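# Rotate well plate 180 degrees and reseat in nest N1

## Task

Turn the 96-well plate sitting in plate nest N1 through 180 degrees and put it back in the nest so that it lies flat between the nest's locators, with well A1 (the plate's cut-off corner) at the nest corner labelled A1. The plate must stay in place without the robot holding it, and at the end the gripper must have released it and moved away.

## Robot and tools

Robot: one six-joint arm (yam_st) with a parallel two-finger gripper. Its base sits above the scene origin and may be slightly tilted relative to the table. The pinch point lies midway between the finger pads, roughly 1 cm behind the fingertips. The fingers point along the pinch link's +z and close along its y axis. A wrist camera and its mount ride on the gripper and take up some space near it, so leave clearance around the wrist.

Scene frame: origin on the table surface directly beneath the arm base, +z up, +y to the left when facing along +x. Distances are in metres.

Tools:

execute_actions(actions, pictures). actions is a list holding at most one item. An empty list [] only reports the current state and sends nothing. A motion item is {"rows": [...], "steps": n}: rows has 1 to 15 rows, steps is 1 to 15 (15 if omitted), and each step lasts 1/30 s. Row k is applied on step k, and if there are fewer rows than steps the last row repeats. A wait item is {"steps": n} with n up to 300; it sends no command and returns once that many steps have elapsed since the previous result. pictures (true/false) chooses whether camera images come back; by default they do. A refused call moves nothing.

Each row has 7 plain numbers, all absolute targets for this single arm: waist, shoulder, elbow, wrist pitch, wrist yaw, wrist roll (joint angles in radians, the same convention as the Joint positions line), then the gripper opening. Nominal ranges: waist -2.618 to 3.054, shoulder 0.000 to 3.142, elbow 0.000 to 3.142, wrist pitch -1.571 to 1.571, wrist yaw -1.571 to 1.571, wrist roll -2.094 to 2.094. The true limits can differ from these by up to 0.036 rad either way. A target more than 0.036 rad outside a range, and farther out than the joint's last reported angle, gets the call refused. A target beyond the true limit is clipped there, and the result may then print "joint sent to its limit" (possibly referring to an earlier action still running). The absence of that line does not prove more travel is available. The opening is a scale from -1 (closed) to +1 (fully open, pads 0.094 m apart).

Motion behaviour: joint speed is capped. Each step the sent target stays within a lead of the measured angle: 0.202 rad waist, 0.258 shoulder, 0.238 elbow, 0.573 wrist pitch, 0.522 wrist yaw and roll. If the targets would put the gripper more than 70 mm from where it is, all of them are pulled back toward the current angles. So large moves need several calls or waits. Friction may leave a joint as much as about 0.031 rad short, and changes smaller than that may not move it. Between calls the arm keeps heading for the last row sent until it has nearly stopped or a step is HELD; after that, only a new action moves it or makes it press harder.

Result lines: Joint positions and Joint velocities list the six joints (rad, rad/s) followed by the pad gap (m, m/s). grip_measured gives the measured opening on the command scale; readings may be off by about 1 mm of opening, consistently within a scene. Joint torques give each drive's total output in row order without the gripper; they are offset, scaled and noisy, and nonzero even in free air. "joint command not followed" means the clearance check changed or blocked targets (mounting blocks and posts count as part of the arm). HELD flags steps on which your row was not sent, wholly or partly. MOTOR HOT appears from 75 °C; OVER-TEMPERATURE FAULT means the arm was stopped (at 90 °C for 10 s; at 100 °C the motors let go and the arm drops). Holding loads heats the motors, even while idle, and some heat carries into the next scene.

Gripping: away from the ends of the scale, the fingers go to where grip_measured would equal your command. To hold something, command an opening below grip_measured: about 0.03 below holds firmly, a smaller gap holds more lightly. Each pad pushes with roughly 50 to 62 N at most, less on very thin parts, and may spike briefly on first contact.

zoom_image(camera, region): an enlarged view of part of a camera's latest image. camera is cam_high (896x504), cam_low (896x504) or cam_wrist (616x616). region is [x0, y0, x1, y1] in pixels from the top-left, no larger than 504 by 504. Useful for checking the A1 corner and how the plate sits in the locators.

read_manual(section): returns only the URDF licence text ("licences"); it does not move anything.

finished_scene(scene): ends the current scene, given its number, and reports whether the goal was met; it cannot be undone. Call it only after the plate is seated, released and the gripper has moved away. Replying without any tool call ends the remaining work.

Cautions: occasionally an outside tug acts on a held part or a loose object gets nudged. Nothing may be dropped or knocked off the table. Avoid slips, slams, hard impacts and heavy pressing against the nest or plate. Lower the plate gently, open the gripper, then lift clear.

Each tool is called after "Call:" as a command line: name --argument value for each argument, lists and objects as JSON in quotes; but a table of rows of numbers goes row by row, as --pt "numbers of a row", without its own name.

## Session

Call:
execute_actions --actions '[]'

Scene clock: 0.00 s of 8400.00 s.
grip_measured=+1.000
Joint positions: [ 1.022  1.665  0.582  0.459 -0.14   0.221  0.094]
Joint velocities: [ 0.002 -0.002 -0.002  0.051 -0.007  0.051  0.   ]
Joint torques (N m, as the arm reports them, + toward a larger angle): no reading
Motor temperatures (°C, as the motors report them): [22 22 21 21 24 20]

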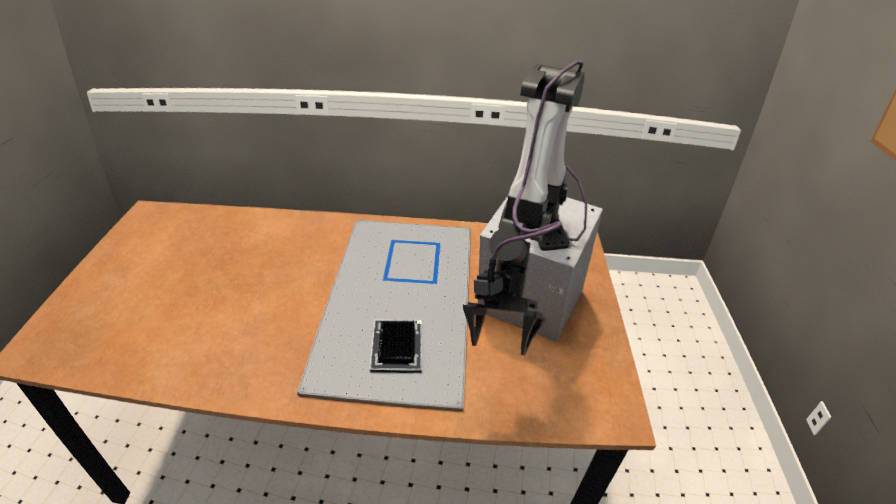

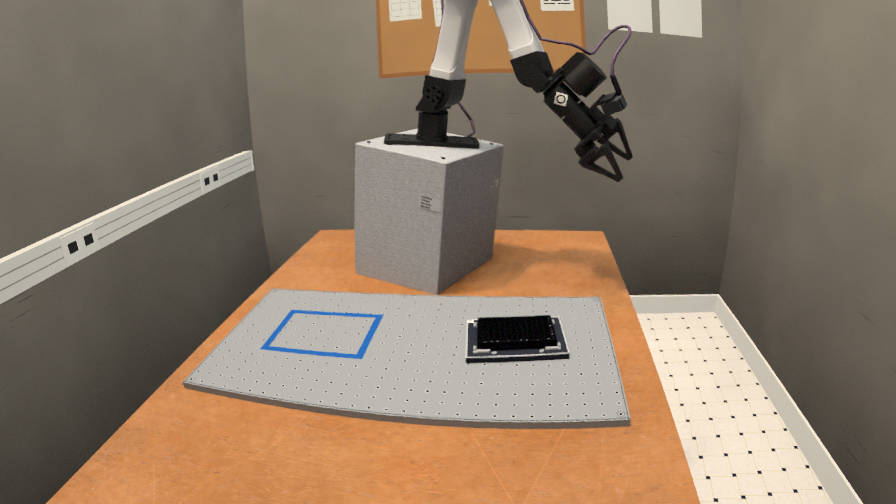

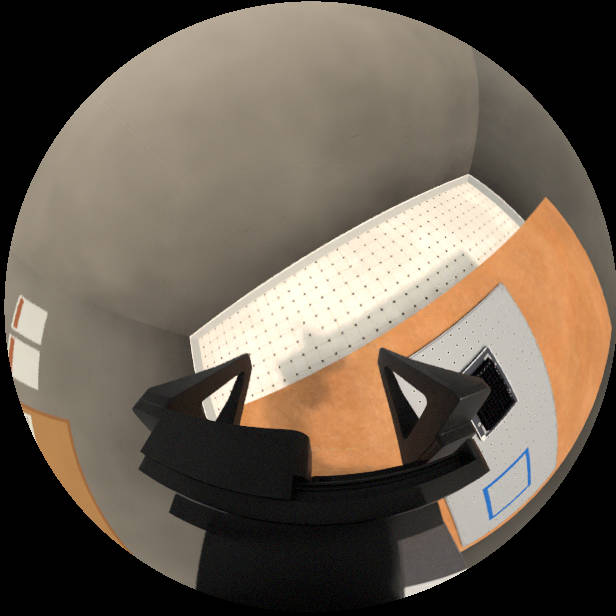

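Call:
zoom_image --camera "cam_high" --region '[340, 300, 460, 390]'

Call:
zoom_image --camera "cam_low" --region '[440, 295, 600, 385]'

Region (340, 300, 460, 390) of cam_high's 896x504 image, scaled by 4.200, with more detail than that image has; it fills the top 378 rows of this view, and the rest is white.

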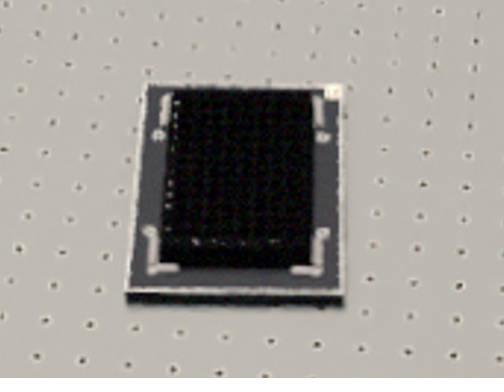

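Region (440, 295, 600, 385) of cam_low's 896x504 image, scaled by 3.150, with more detail than that image has; it fills the top 284 rows of this view, and the rest is white.

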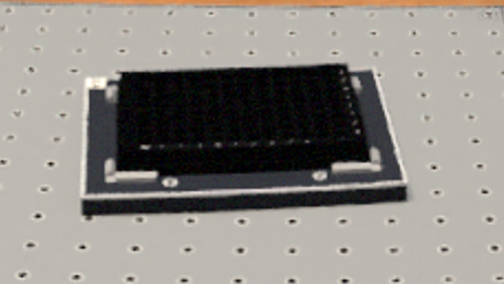

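Call:
execute_actions --actions '[{"rows": [[1.0,1.68,0.61,0.42,-0.135,0.21,1],[0.97,1.71,0.65,0.37,-0.13,0.2,1],[0.93,1.75,0.70,0.30,-0.12,0.19,1],[0.88,1.80,0.77,0.20,-0.11,0.17,1],[0.82,1.86,0.85,0.09,-0.095,0.15,1],[0.76,1.92,0.93,-0.02,-0.08,0.13,1],[0.70,1.98,1.01,-0.13,-0.07,0.11,1],[0.64,2.04,1.09,-0.24,-0.055,0.09,1],[0.58,2.10,1.17,-0.35,-0.04,0.07,1],[0.52,2.16,1.25,-0.46,-0.03,0.05,1],[0.47,2.21,1.32,-0.56,-0.02,0.03,1],[0.44,2.25,1.38,-0.64,-0.01,0.015,1],[0.41,2.28,1.42,-0.69,0,0,1],[0.40,2.29,1.435,-0.714,0,0,1]], "steps": 15}]' --pictures false

Scene clock: 62.73 s of 8400.00 s.
grip_measured=+1.000
Joint positions: [ 0.513  2.181  1.286 -0.26  -0.059  0.084  0.094]
Joint velocities: [-1.106  1.228  1.722 -2.396  0.227 -0.388  0.   ]
Joint torques (N m, as the arm reports them, + toward a larger angle): [-2.16 -9.91  5.63  0.94  0.28 -0.1 ]
Motor temperatures (°C, as the motors report them): [22 27 24 26 24 20]
Steps of this call (steps 1 to 90: nothing new was sent; then 59.23 s passed at rest; steps 91 to 105: all 15 steps of this action). Readings (joint positions):
91: [1.021 1.665 0.583 0.455 -0.140 0.221]
92: [1.015 1.668 0.591 0.441 -0.141 0.218]
94: [0.975 1.704 0.652 0.377 -0.141 0.208]
98: [0.799 1.884 0.908 0.168 -0.118 0.168]
105: the state above

Call:
execute_actions --actions '[{"steps": 20}]'

Scene clock: 63.93 s of 8400.00 s.
grip_measured=+1.000
Joint positions: [ 0.392  2.281  1.413 -0.701 -0.005  0.008  0.094]
Joint velocities: [ 0.012 -0.002 -0.027 -0.037 -0.022 -0.022  0.   ]
Joint torques (N m, as the arm reports them, + toward a larger angle): [  0.01 -10.09   5.95  -0.21   0.22  -0.14]
Motor temperatures (°C, as the motors report them): [22 28 24 26 24 20]
Steps of this call (steps 1 to 36: the robot went on to your last target). Readings (joint positions):
1: [0.474 2.221 1.342 -0.339 -0.048 0.070]
2: [0.438 2.252 1.382 -0.405 -0.038 0.057]
4: [0.389 2.278 1.413 -0.502 -0.019 0.041]
8: [0.380 2.281 1.413 -0.627 -0.006 0.022]
36: the state above

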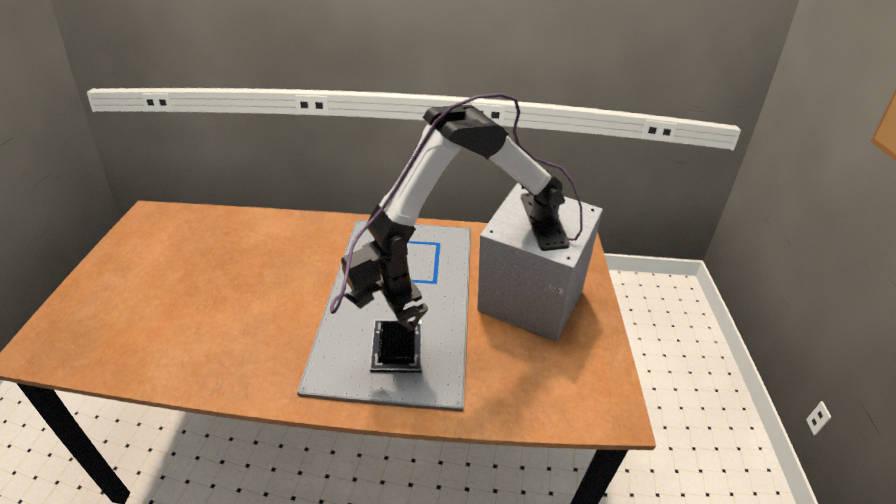

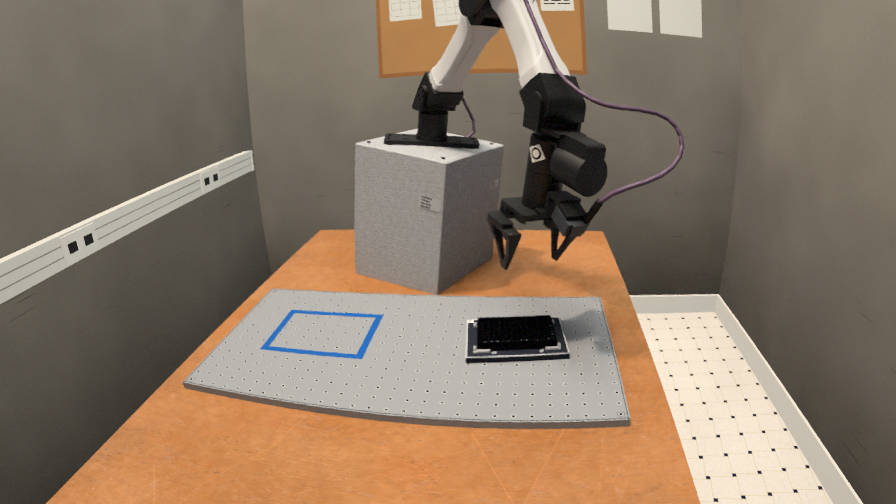

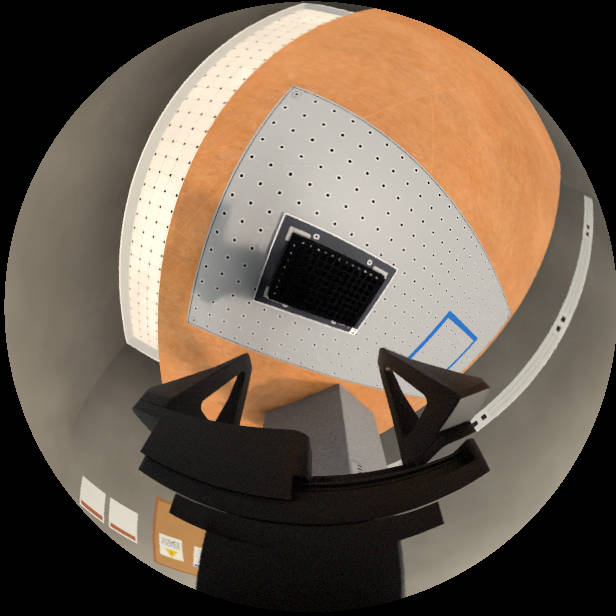

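Call:
zoom_image --camera "cam_high" --region '[320, 170, 620, 390]'

Call:
zoom_image --camera "cam_low" --region '[340, 60, 640, 380]'

Region (320, 170, 620, 390) of cam_high's 896x504 image, scaled by 1.680, with more detail than that image has; it fills the top 370 rows of this view, and the rest is white.

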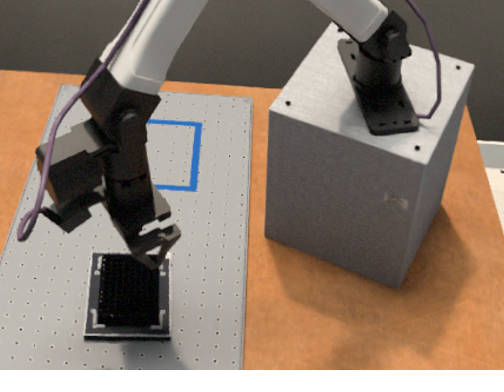

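Region (340, 60, 640, 380) of cam_low's 896x504 image, scaled by 1.575, with more detail than that image has; it fills the left 472 columns of this view, and the rest is white.

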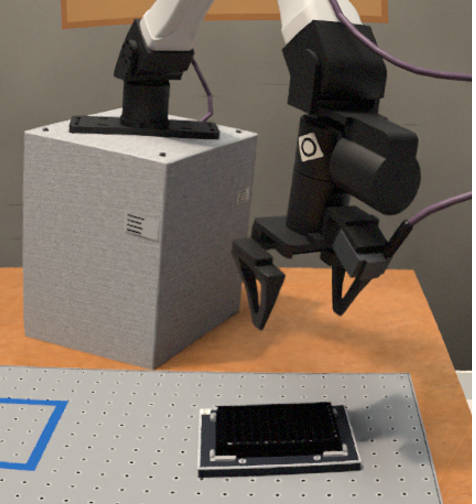

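Call:
execute_actions --actions '[{"rows": [[0.39,2.29,1.435,-0.69,0,0.1,1],[0.39,2.29,1.435,-0.67,0,0.25,1],[0.385,2.29,1.435,-0.65,0,0.42,1],[0.38,2.29,1.435,-0.63,0,0.6,1],[0.375,2.29,1.435,-0.61,0,0.8,1],[0.37,2.29,1.435,-0.59,0,1.0,1],[0.365,2.29,1.435,-0.57,0,1.2,1],[0.36,2.29,1.435,-0.555,0,1.4,1],[0.36,2.29,1.435,-0.54,0,1.58,1],[0.36,2.29,1.435,-0.53,0,1.74,1],[0.36,2.29,1.435,-0.525,0,1.86,1],[0.36,2.29,1.435,-0.525,0,1.95,1],[0.36,2.29,1.435,-0.525,0,2.0,1]], "steps": 15}]' --pictures false

Call:
execute_actions --actions '[{"steps": 25}]'

Scene clock: 113.63 s of 8400.00 s.
grip_measured=+1.000
Joint positions: [ 0.368  2.281  1.413 -0.556 -0.003  1.275  0.094]
Joint velocities: [ 0.012 -0.002 -0.017  0.168 -0.11   2.777  0.   ]
Joint torques (N m, as the arm reports them, + toward a larger angle): [ -1.28 -10.38   6.18   0.36   0.27  -0.02]
Motor temperatures (°C, as the motors report them): [22 35 27 23 24 20]
Steps of this call (steps 1 to 15: the robot went on to your last target; steps 16 to 90: nothing new was sent; then 46.20 s passed at rest; steps 91 to 105: all 15 steps of this action). Readings (joint positions):
91: [0.392 2.281 1.413 -0.701 -0.005 0.020]
92: [0.392 2.281 1.413 -0.700 -0.005 0.055]
94: [0.392 2.281 1.413 -0.686 -0.005 0.202]
98: [0.386 2.281 1.413 -0.632 -0.005 0.591]
105: the state above

Scene clock: 114.47 s of 8400.00 s.
grip_measured=+1.000
Joint positions: [ 0.368  2.281  1.413 -0.538 -0.003  1.989  0.094]
Joint velocities: [-0.002 -0.002 -0.012  0.022 -0.007  0.007  0.   ]
Joint torques (N m, as the arm reports them, + toward a larger angle): [ -1.39 -10.33   6.15   0.38   0.24   0.09]
Motor temperatures (°C, as the motors report them): [22 35 27 23 24 20]
Steps of this call (steps 1 to 25: the robot went on to your last target). Readings (joint positions):
1: [0.368 2.281 1.413 -0.552 -0.003 1.373]
2: [0.368 2.281 1.413 -0.548 -0.003 1.470]
4: [0.368 2.281 1.413 -0.544 -0.003 1.653]
8: [0.368 2.281 1.413 -0.541 -0.003 1.854]
25: the state above

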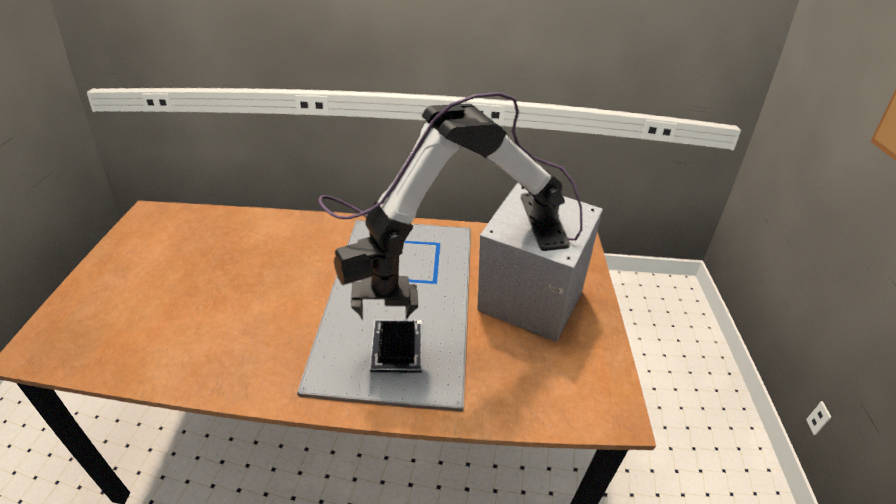

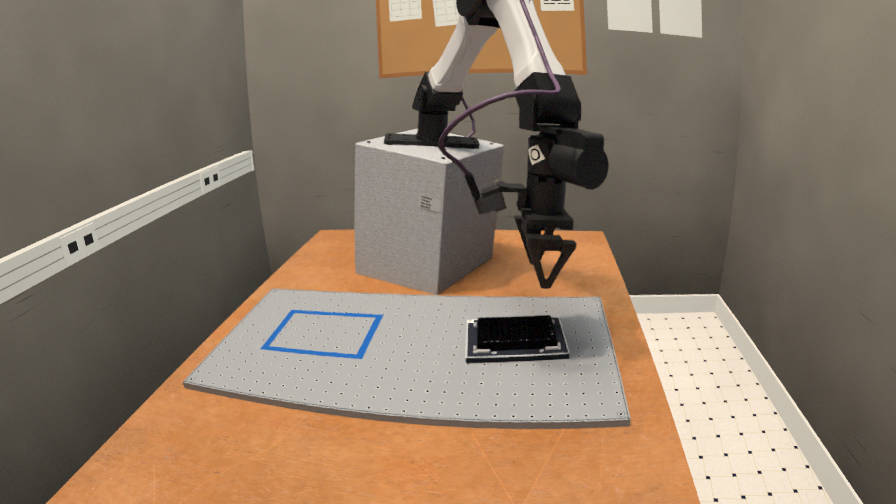

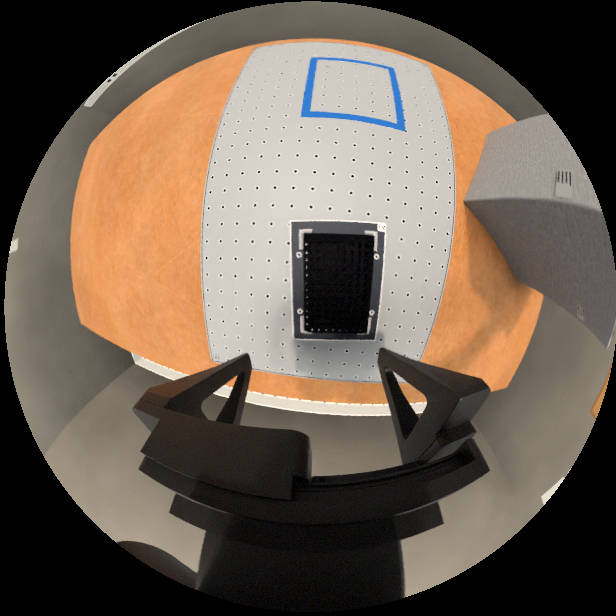

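Call:
zoom_image --camera "cam_high" --region '[320, 200, 470, 385]'

Call:
zoom_image --camera "cam_wrist" --region '[180, 150, 480, 450]'

Region (320, 200, 470, 385) of cam_high's 896x504 image, scaled by 2.724, with more detail than that image has; it fills the left 409 columns of this view, and the rest is white.

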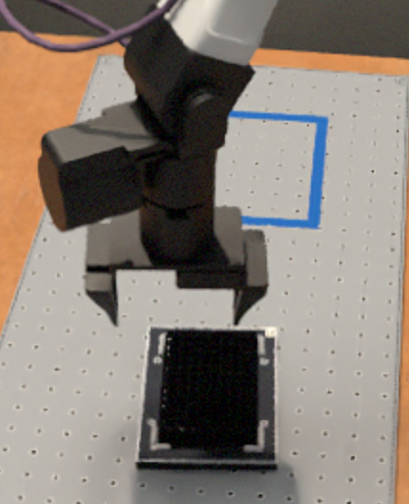

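Region (180, 150, 480, 450) of cam_wrist's 616x616 image, scaled by 1.680, with more detail than that image has.

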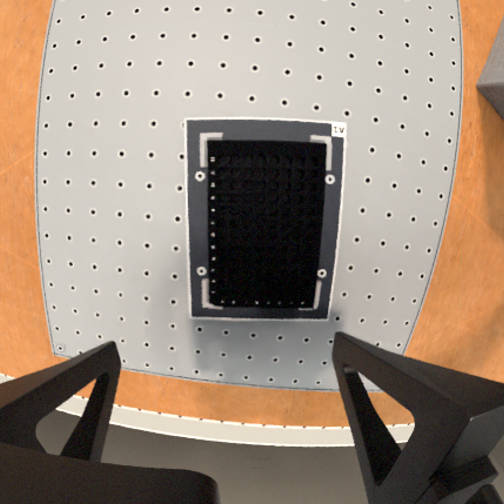

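Call:
zoom_image --camera "cam_low" --region '[440, 120, 640, 375]'

Region (440, 120, 640, 375) of cam_low's 896x504 image, scaled by 1.976, with more detail than that image has; it fills the left 395 columns of this view, and the rest is white.

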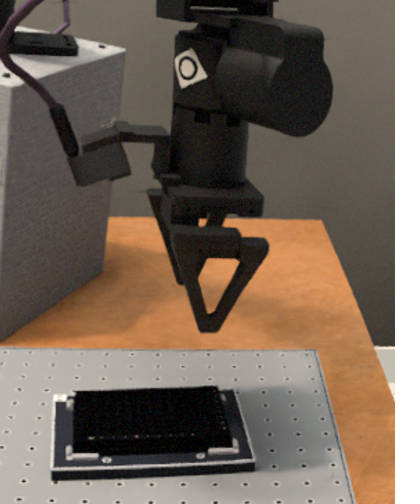

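Call:
execute_actions --actions '[{"rows": [[0.358,2.292,1.41,-0.52,-0.005,1.995,1],[0.352,2.298,1.40,-0.50,-0.01,1.99,1],[0.345,2.306,1.385,-0.475,-0.017,1.985,1],[0.336,2.315,1.367,-0.445,-0.025,1.98,1],[0.326,2.325,1.347,-0.41,-0.034,1.975,1],[0.316,2.336,1.327,-0.375,-0.043,1.97,1],[0.306,2.347,1.307,-0.34,-0.052,1.965,1],[0.296,2.358,1.287,-0.305,-0.061,1.96,1],[0.287,2.368,1.269,-0.275,-0.07,1.955,1],[0.279,2.376,1.254,-0.25,-0.077,1.95,1],[0.272,2.382,1.243,-0.233,-0.083,1.945,1],[0.267,2.386,1.237,-0.222,-0.087,1.942,1],[0.265,2.388,1.235,-0.218,-0.088,1.94,1]], "steps": 15}]' --pictures false

Call:
execute_actions --actions '[{"steps": 15}]'

Scene clock: 229.13 s of 8400.00 s.
grip_measured=+1.000
Joint positions: [ 0.269  2.384  1.243 -0.288 -0.065  1.957  0.094]
Joint velocities: [-0.046  0.149 -0.139  0.154 -0.066  0.066  0.   ]
Joint torques (N m, as the arm reports them, + toward a larger angle): [ -0.84 -10.7    3.65   0.7    0.06  -0.12]
Motor temperatures (°C, as the motors report them): [22 40 30 22 24 20]
Steps of this call (steps 1 to 30: the robot went on to your last target; steps 31 to 90: nothing new was sent; then 111.17 s passed at rest; steps 91 to 105: all 15 steps of this action). Readings (joint positions):
91: [0.368 2.281 1.413 -0.538 -0.003 1.992]
92: [0.368 2.281 1.413 -0.535 -0.003 1.992]
94: [0.364 2.281 1.407 -0.513 -0.008 1.991]
98: [0.332 2.300 1.350 -0.417 -0.029 1.981]
105: the state above

Scene clock: 229.63 s of 8400.00 s.
grip_measured=+1.000
Joint positions: [ 0.268  2.388  1.239 -0.233 -0.081  1.948  0.094]
Joint velocities: [-0.017 -0.007 -0.017 -0.051 -0.022  0.051  0.   ]
Joint torques (N m, as the arm reports them, + toward a larger angle): [ -1.16 -10.37   3.38   0.48   0.11  -0.15]
Motor temperatures (°C, as the motors report them): [22 40 30 22 24 20]
Steps of this call (steps 1 to 15: the robot went on to your last target). Readings (joint positions):
1: [0.268 2.387 1.240 -0.283 -0.068 1.956]
2: [0.268 2.388 1.239 -0.277 -0.071 1.954]
4: [0.268 2.388 1.239 -0.259 -0.075 1.952]
8: [0.268 2.388 1.239 -0.241 -0.079 1.949]
15: the state above

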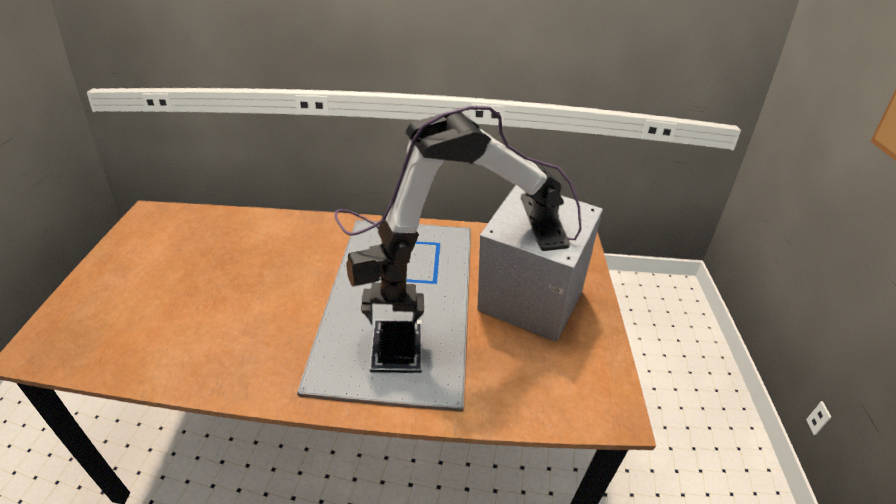

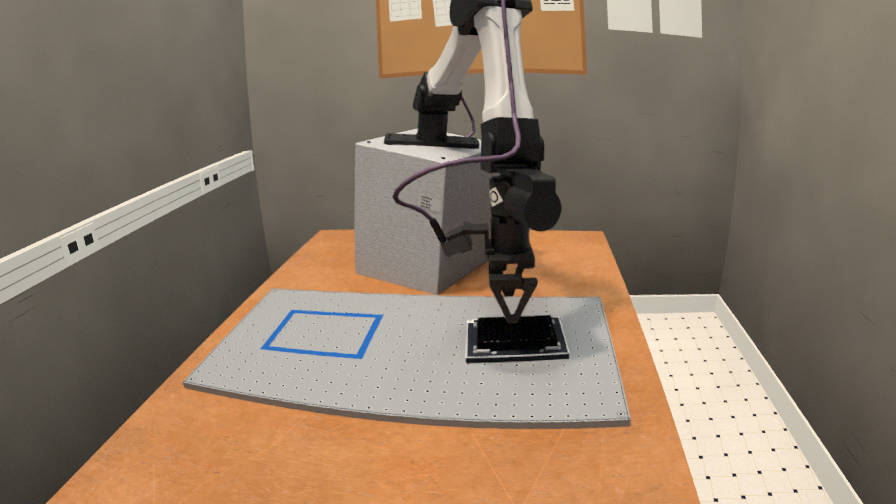

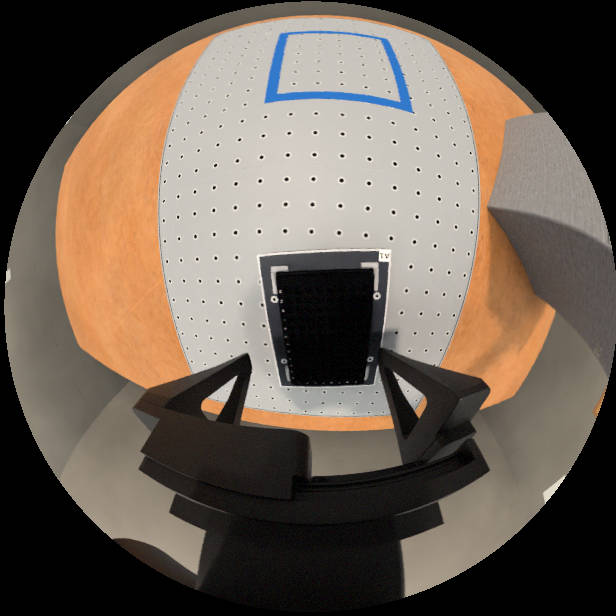

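Call:
zoom_image --camera "cam_wrist" --region '[220, 220, 420, 420]'

Call:
zoom_image --camera "cam_high" --region '[340, 260, 460, 385]'

Call:
zoom_image --camera "cam_low" --region '[430, 200, 600, 375]'

Region (220, 220, 420, 420) of cam_wrist's 616x616 image, scaled by 2.520, with more detail than that image has.

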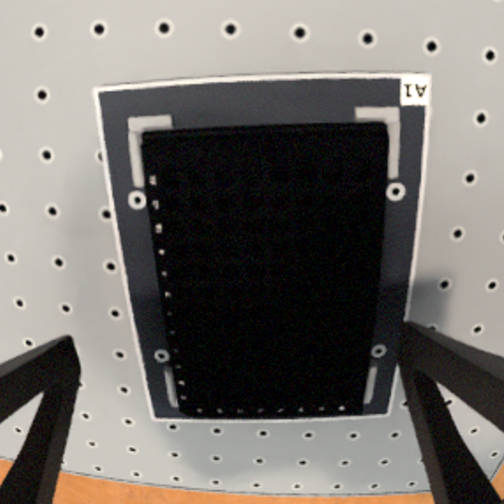

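Region (340, 260, 460, 385) of cam_high's 896x504 image, scaled by 4.032, with more detail than that image has; it fills the left 484 columns of this view, and the rest is white.

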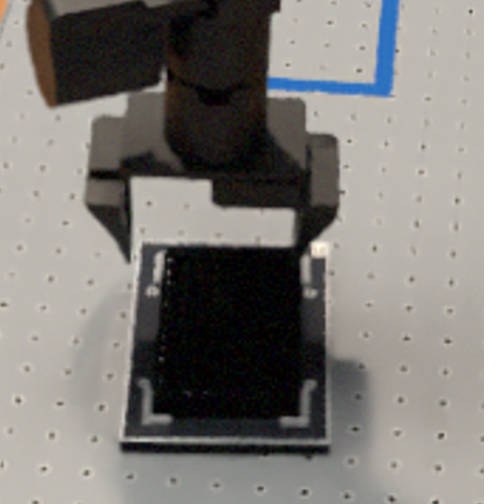

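Region (430, 200, 600, 375) of cam_low's 896x504 image, scaled by 2.880, with more detail than that image has; it fills the left 490 columns of this view, and the rest is white.

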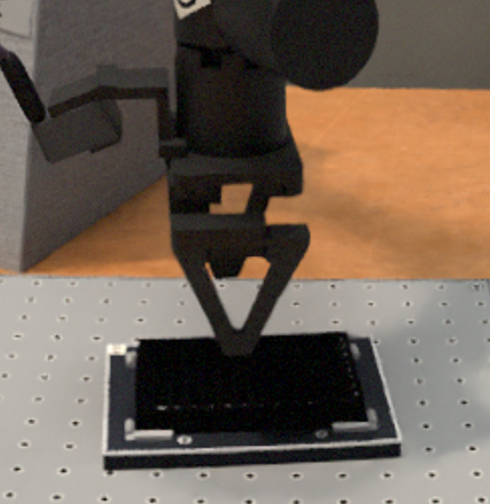

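Call:
execute_actions --actions '[{"rows": [[0.272,2.392,1.245,-0.215,-0.08,1.955,1],[0.276,2.398,1.25,-0.21,-0.078,1.96,1],[0.28,2.406,1.254,-0.203,-0.076,1.964,1],[0.284,2.415,1.258,-0.196,-0.074,1.968,1],[0.289,2.426,1.261,-0.188,-0.072,1.973,1],[0.294,2.438,1.264,-0.179,-0.07,1.978,1],[0.298,2.45,1.267,-0.17,-0.07,1.983,1],[0.302,2.461,1.27,-0.161,-0.07,1.987,1],[0.305,2.47,1.272,-0.153,-0.07,1.991,1],[0.308,2.477,1.274,-0.147,-0.07,1.994,1],[0.31,2.481,1.275,-0.143,-0.07,1.996,1],[0.31,2.483,1.276,-0.142,-0.07,1.997,1]], "steps": 15}]' --pictures false

Call:
execute_actions --actions '[{"steps": 15}]'

Scene clock: 270.97 s of 8400.00 s.
grip_measured=+1.000
Joint positions: [ 0.303  2.471  1.256 -0.168 -0.076  1.983  0.094]
Joint velocities: [-0.012  0.046  0.002  0.022 -0.007  0.022  0.   ]
Joint torques (N m, as the arm reports them, + toward a larger angle): [-0.16 -9.75  4.66  0.6   0.22  0.07]
Motor temperatures (°C, as the motors report them): [22 41 27 22 24 20]
Steps of this call (steps 1 to 15: the robot went on to your last target; steps 16 to 90: nothing new was sent; then 37.83 s passed at rest; steps 91 to 105: all 15 steps of this action). Readings (joint positions):
91: [0.268 2.388 1.239 -0.231 -0.082 1.948]
92: [0.268 2.388 1.239 -0.230 -0.082 1.948]
94: [0.268 2.388 1.239 -0.225 -0.081 1.952]
98: [0.279 2.411 1.249 -0.201 -0.076 1.964]
105: the state above

Scene clock: 271.47 s of 8400.00 s.
grip_measured=+1.000
Joint positions: [ 0.303  2.471  1.256 -0.156 -0.074  1.989  0.094]
Joint velocities: [ 0.017  0.007 -0.012 -0.051 -0.022 -0.007  0.   ]
Joint torques (N m, as the arm reports them, + toward a larger angle): [-0.09 -9.68  4.54  0.49  0.22  0.05]
Motor temperatures (°C, as the motors report them): [22 41 27 22 24 20]
Steps of this call (steps 1 to 15: the robot went on to your last target). Readings (joint positions):
1: [0.303 2.471 1.256 -0.168 -0.076 1.985]
2: [0.303 2.471 1.256 -0.166 -0.075 1.986]
4: [0.303 2.471 1.256 -0.161 -0.075 1.987]
8: [0.303 2.471 1.256 -0.157 -0.075 1.988]
15: the state above

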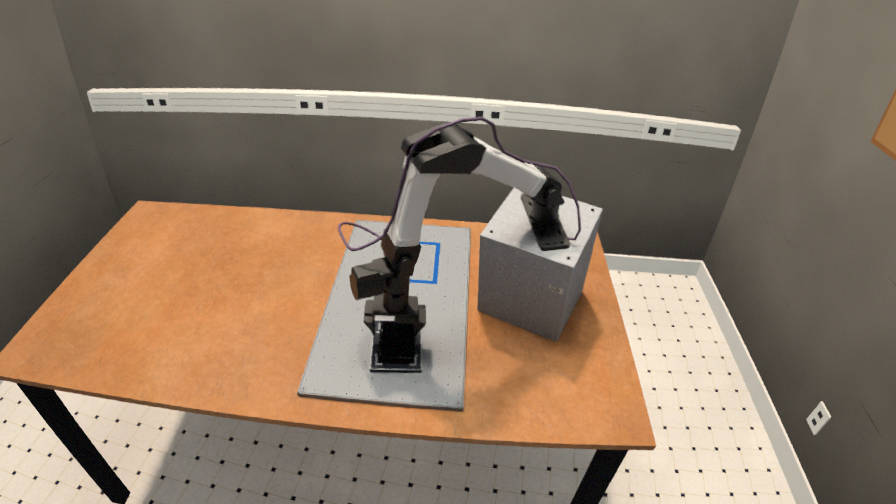

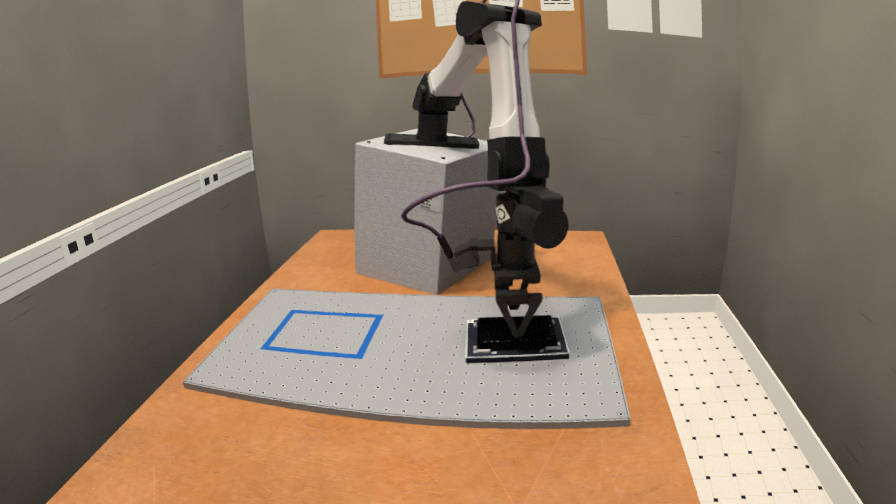

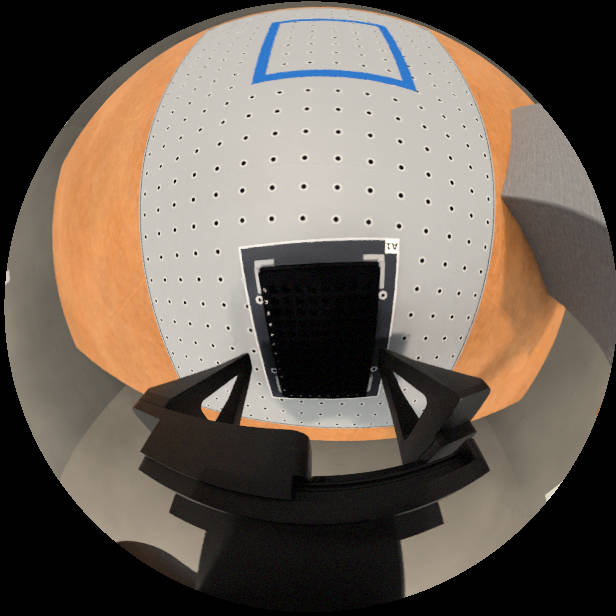

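Call:
zoom_image --camera "cam_wrist" --region '[220, 220, 420, 420]'

Call:
zoom_image --camera "cam_high" --region '[345, 285, 445, 385]'

Call:
zoom_image --camera "cam_low" --region '[450, 250, 580, 375]'

Region (220, 220, 420, 420) of cam_wrist's 616x616 image, scaled by 2.520, with more detail than that image has.

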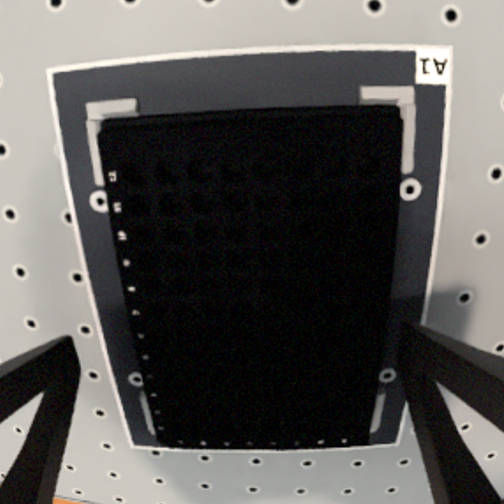

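Region (345, 285, 445, 385) of cam_high's 896x504 image, scaled by 5.040, with more detail than that image has.

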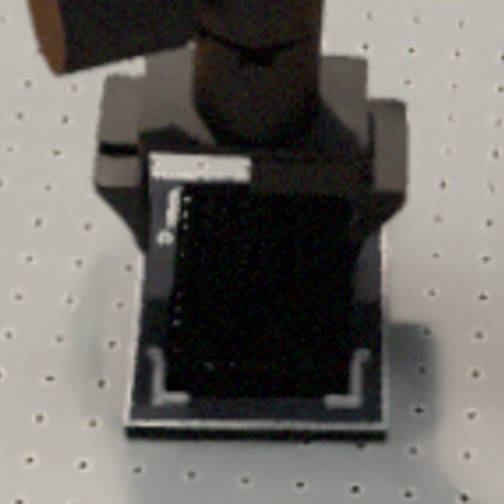

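Region (450, 250, 580, 375) of cam_low's 896x504 image, scaled by 3.877, with more detail than that image has; it fills the top 485 rows of this view, and the rest is white.

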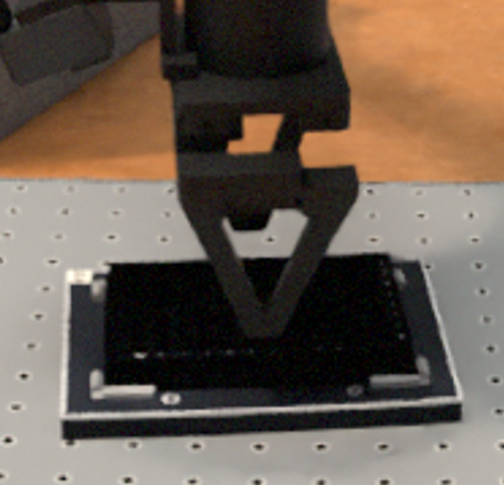

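Call:
execute_actions --actions '[{"rows": [[0.311,2.486,1.276,-0.14,-0.07,1.998,1],[0.312,2.49,1.276,-0.137,-0.07,1.999,1],[0.313,2.494,1.276,-0.134,-0.07,2.0,1],[0.314,2.498,1.276,-0.131,-0.07,2.001,1],[0.315,2.502,1.276,-0.128,-0.07,2.002,1],[0.316,2.506,1.276,-0.125,-0.07,2.003,1],[0.317,2.51,1.276,-0.122,-0.07,2.004,1],[0.318,2.513,1.276,-0.119,-0.07,2.005,1],[0.319,2.516,1.276,-0.117,-0.07,2.006,1],[0.319,2.518,1.276,-0.115,-0.07,2.006,1]], "steps": 15}]' --pictures false

Call:
execute_actions --actions '[{"steps": 12}]'

Scene clock: 310.10 s of 8400.00 s.
grip_measured=+1.000
Joint positions: [ 0.303  2.501  1.256 -0.133 -0.074  1.997  0.094]
Joint velocities: [ 0.007 -0.012 -0.002 -0.022  0.022  0.022  0.   ]
Joint torques (N m, as the arm reports them, + toward a larger angle): [ 0.63 -9.22  4.44  0.48  0.22  0.01]
Motor temperatures (°C, as the motors report them): [22 41 27 22 24 20]
Steps of this call (steps 1 to 15: the robot went on to your last target; steps 16 to 90: nothing new was sent; then 35.13 s passed at rest; steps 91 to 105: all 15 steps of this action). Readings (joint positions):
91: [0.303 2.471 1.256 -0.155 -0.074 1.989]
92: [0.303 2.471 1.256 -0.154 -0.074 1.990]
94: [0.303 2.471 1.256 -0.152 -0.074 1.991]
98: [0.303 2.478 1.256 -0.140 -0.074 1.994]
105: the state above

Scene clock: 310.50 s of 8400.00 s.
grip_measured=+1.000
Joint positions: [ 0.303  2.501  1.256 -0.128 -0.074  1.998  0.094]
Joint velocities: [-0.012 -0.002  0.002  0.007  0.007 -0.051  0.   ]
Joint torques (N m, as the arm reports them, + toward a larger angle): [ 0.68 -9.33  4.43  0.47  0.23  0.04]
Motor temperatures (°C, as the motors report them): [22 41 27 22 24 20]
Steps of this call (steps 1 to 12: the robot went on to your last target). Readings (joint positions):
1: [0.303 2.501 1.256 -0.133 -0.074 1.997]
2: [0.303 2.501 1.256 -0.132 -0.074 1.998]
4: [0.303 2.501 1.256 -0.130 -0.074 1.998]
8: [0.303 2.501 1.256 -0.129 -0.074 1.998]
12: the state above

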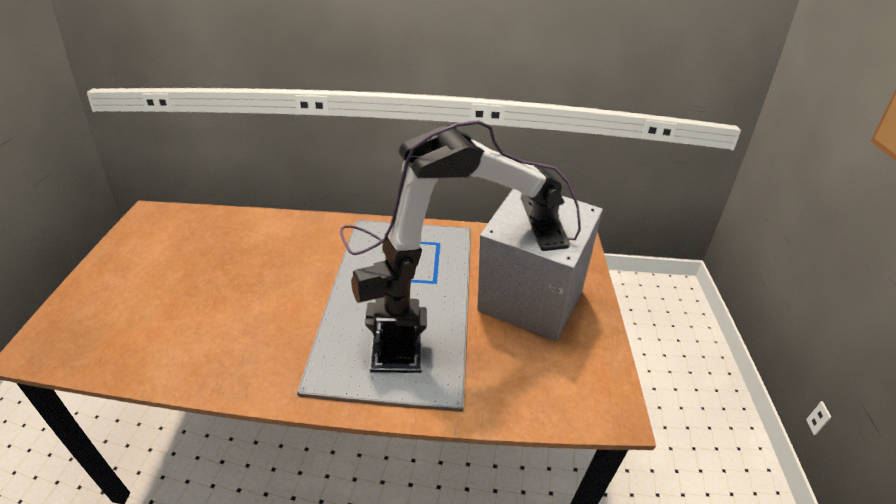

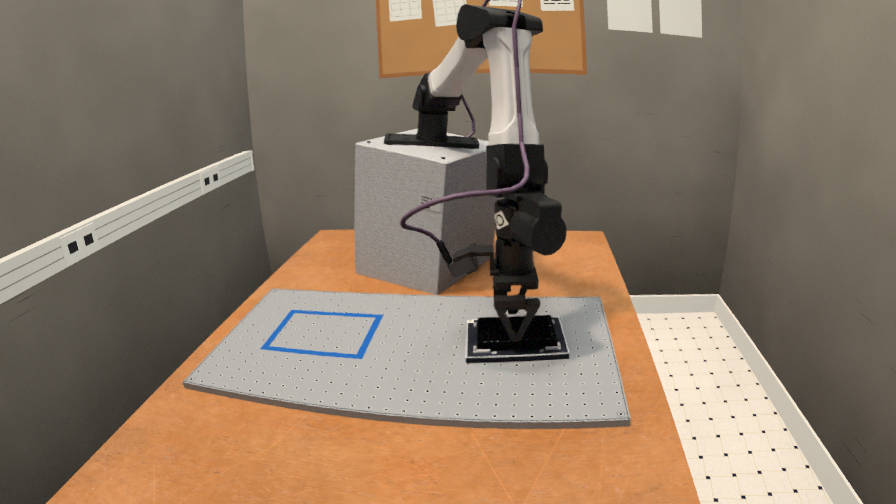

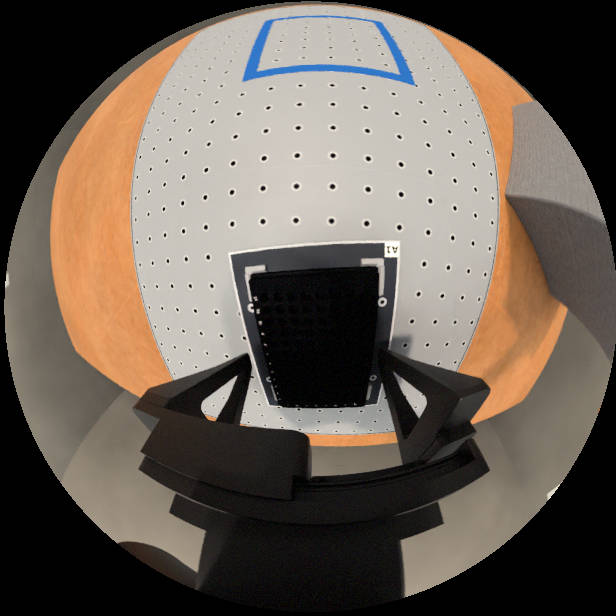

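Call:
zoom_image --camera "cam_wrist" --region '[220, 220, 420, 420]'

Call:
zoom_image --camera "cam_low" --region '[450, 250, 580, 375]'

Region (220, 220, 420, 420) of cam_wrist's 616x616 image, scaled by 2.520, with more detail than that image has.

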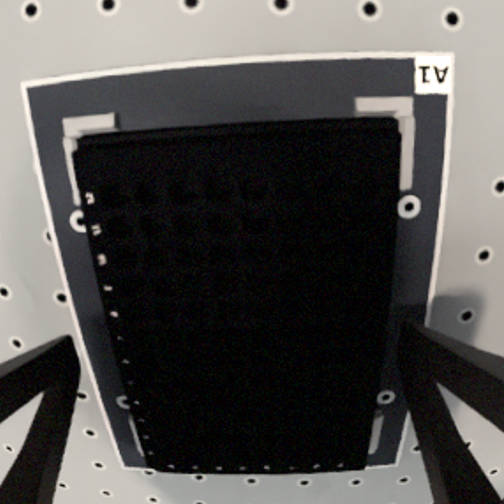

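Region (450, 250, 580, 375) of cam_low's 896x504 image, scaled by 3.877, with more detail than that image has; it fills the top 485 rows of this view, and the rest is white.

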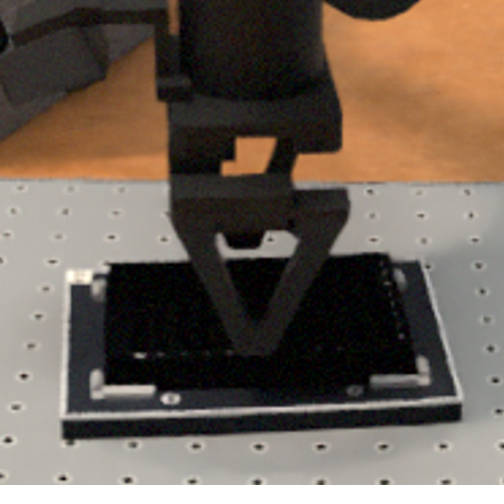

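Call:
execute_actions --actions '[{"rows": [[0.326,2.518,1.284,-0.14,-0.07,2.006,1],[0.33,2.518,1.289,-0.152,-0.07,2.007,1],[0.33,2.518,1.294,-0.164,-0.07,2.008,1],[0.33,2.518,1.298,-0.175,-0.07,2.008,1],[0.324,2.518,1.302,-0.185,-0.07,2.008,1],[0.322,2.518,1.306,-0.194,-0.07,2.008,1],[0.322,2.518,1.309,-0.201,-0.07,2.008,1],[0.322,2.518,1.311,-0.207,-0.07,2.008,1],[0.322,2.518,1.313,-0.211,-0.07,2.008,1]], "steps": 15}]' --pictures false

Call:
execute_actions --actions '[{"steps": 12}]'

Scene clock: 369.43 s of 8400.00 s.
grip_measured=+1.000
Joint positions: [ 0.318  2.501  1.295 -0.192 -0.073  2.     0.094]
Joint velocities: [ 0.017  0.012 -0.007 -0.051  0.066  0.037  0.   ]
Joint torques (N m, as the arm reports them, + toward a larger angle): [-0.38 -9.49  4.42  0.15  0.19  0.01]
Motor temperatures (°C, as the motors report them): [22 41 27 22 24 20]
Steps of this call (steps 1 to 15: the robot went on to your last target; steps 16 to 90: nothing new was sent; then 55.43 s passed at rest; steps 91 to 105: all 15 steps of this action). Readings (joint positions):
91: [0.303 2.501 1.256 -0.128 -0.074 1.998]
92: [0.306 2.501 1.258 -0.131 -0.074 1.998]
94: [0.313 2.501 1.267 -0.143 -0.074 1.999]
98: [0.318 2.501 1.288 -0.166 -0.073 2.000]
105: the state above

Scene clock: 369.83 s of 8400.00 s.
grip_measured=+1.000
Joint positions: [ 0.318  2.501  1.295 -0.2   -0.073  2.     0.094]
Joint velocities: [ 0.007 -0.017  0.007  0.007 -0.066  0.007  0.   ]
Joint torques (N m, as the arm reports them, + toward a larger angle): [-0.47 -9.44  4.41  0.07  0.21  0.03]
Motor temperatures (°C, as the motors report them): [22 41 27 22 24 20]
Steps of this call (steps 1 to 12: the robot went on to your last target). Readings (joint positions):
1: [0.318 2.501 1.295 -0.194 -0.073 2.000]
2: [0.318 2.501 1.295 -0.195 -0.073 2.000]
4: [0.318 2.501 1.295 -0.197 -0.073 2.000]
8: [0.318 2.501 1.295 -0.199 -0.073 2.000]
12: the state above

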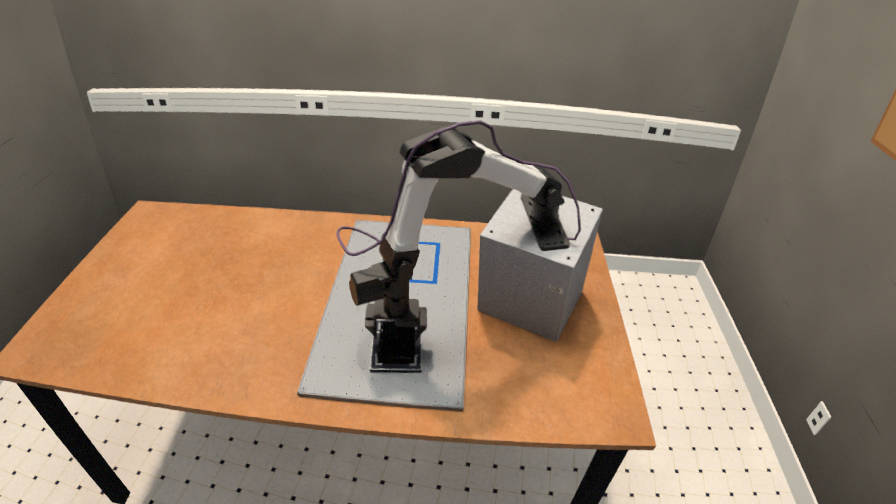

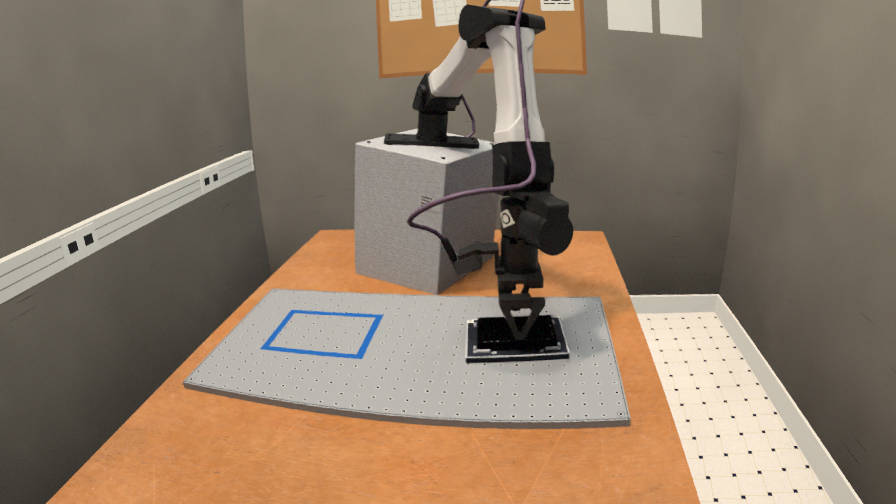

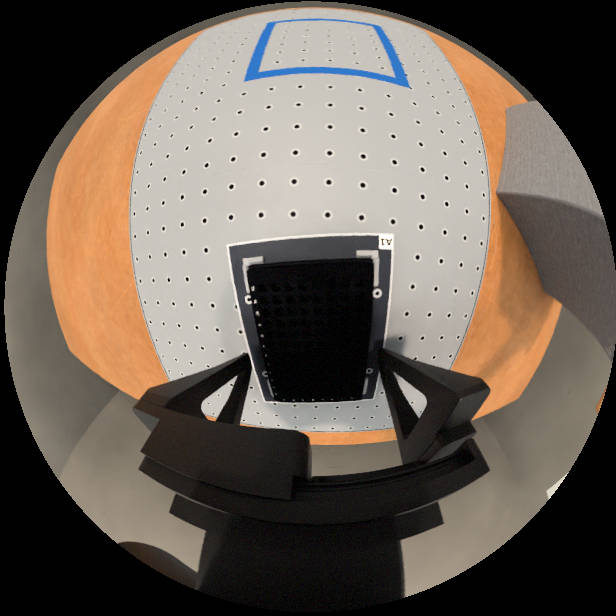

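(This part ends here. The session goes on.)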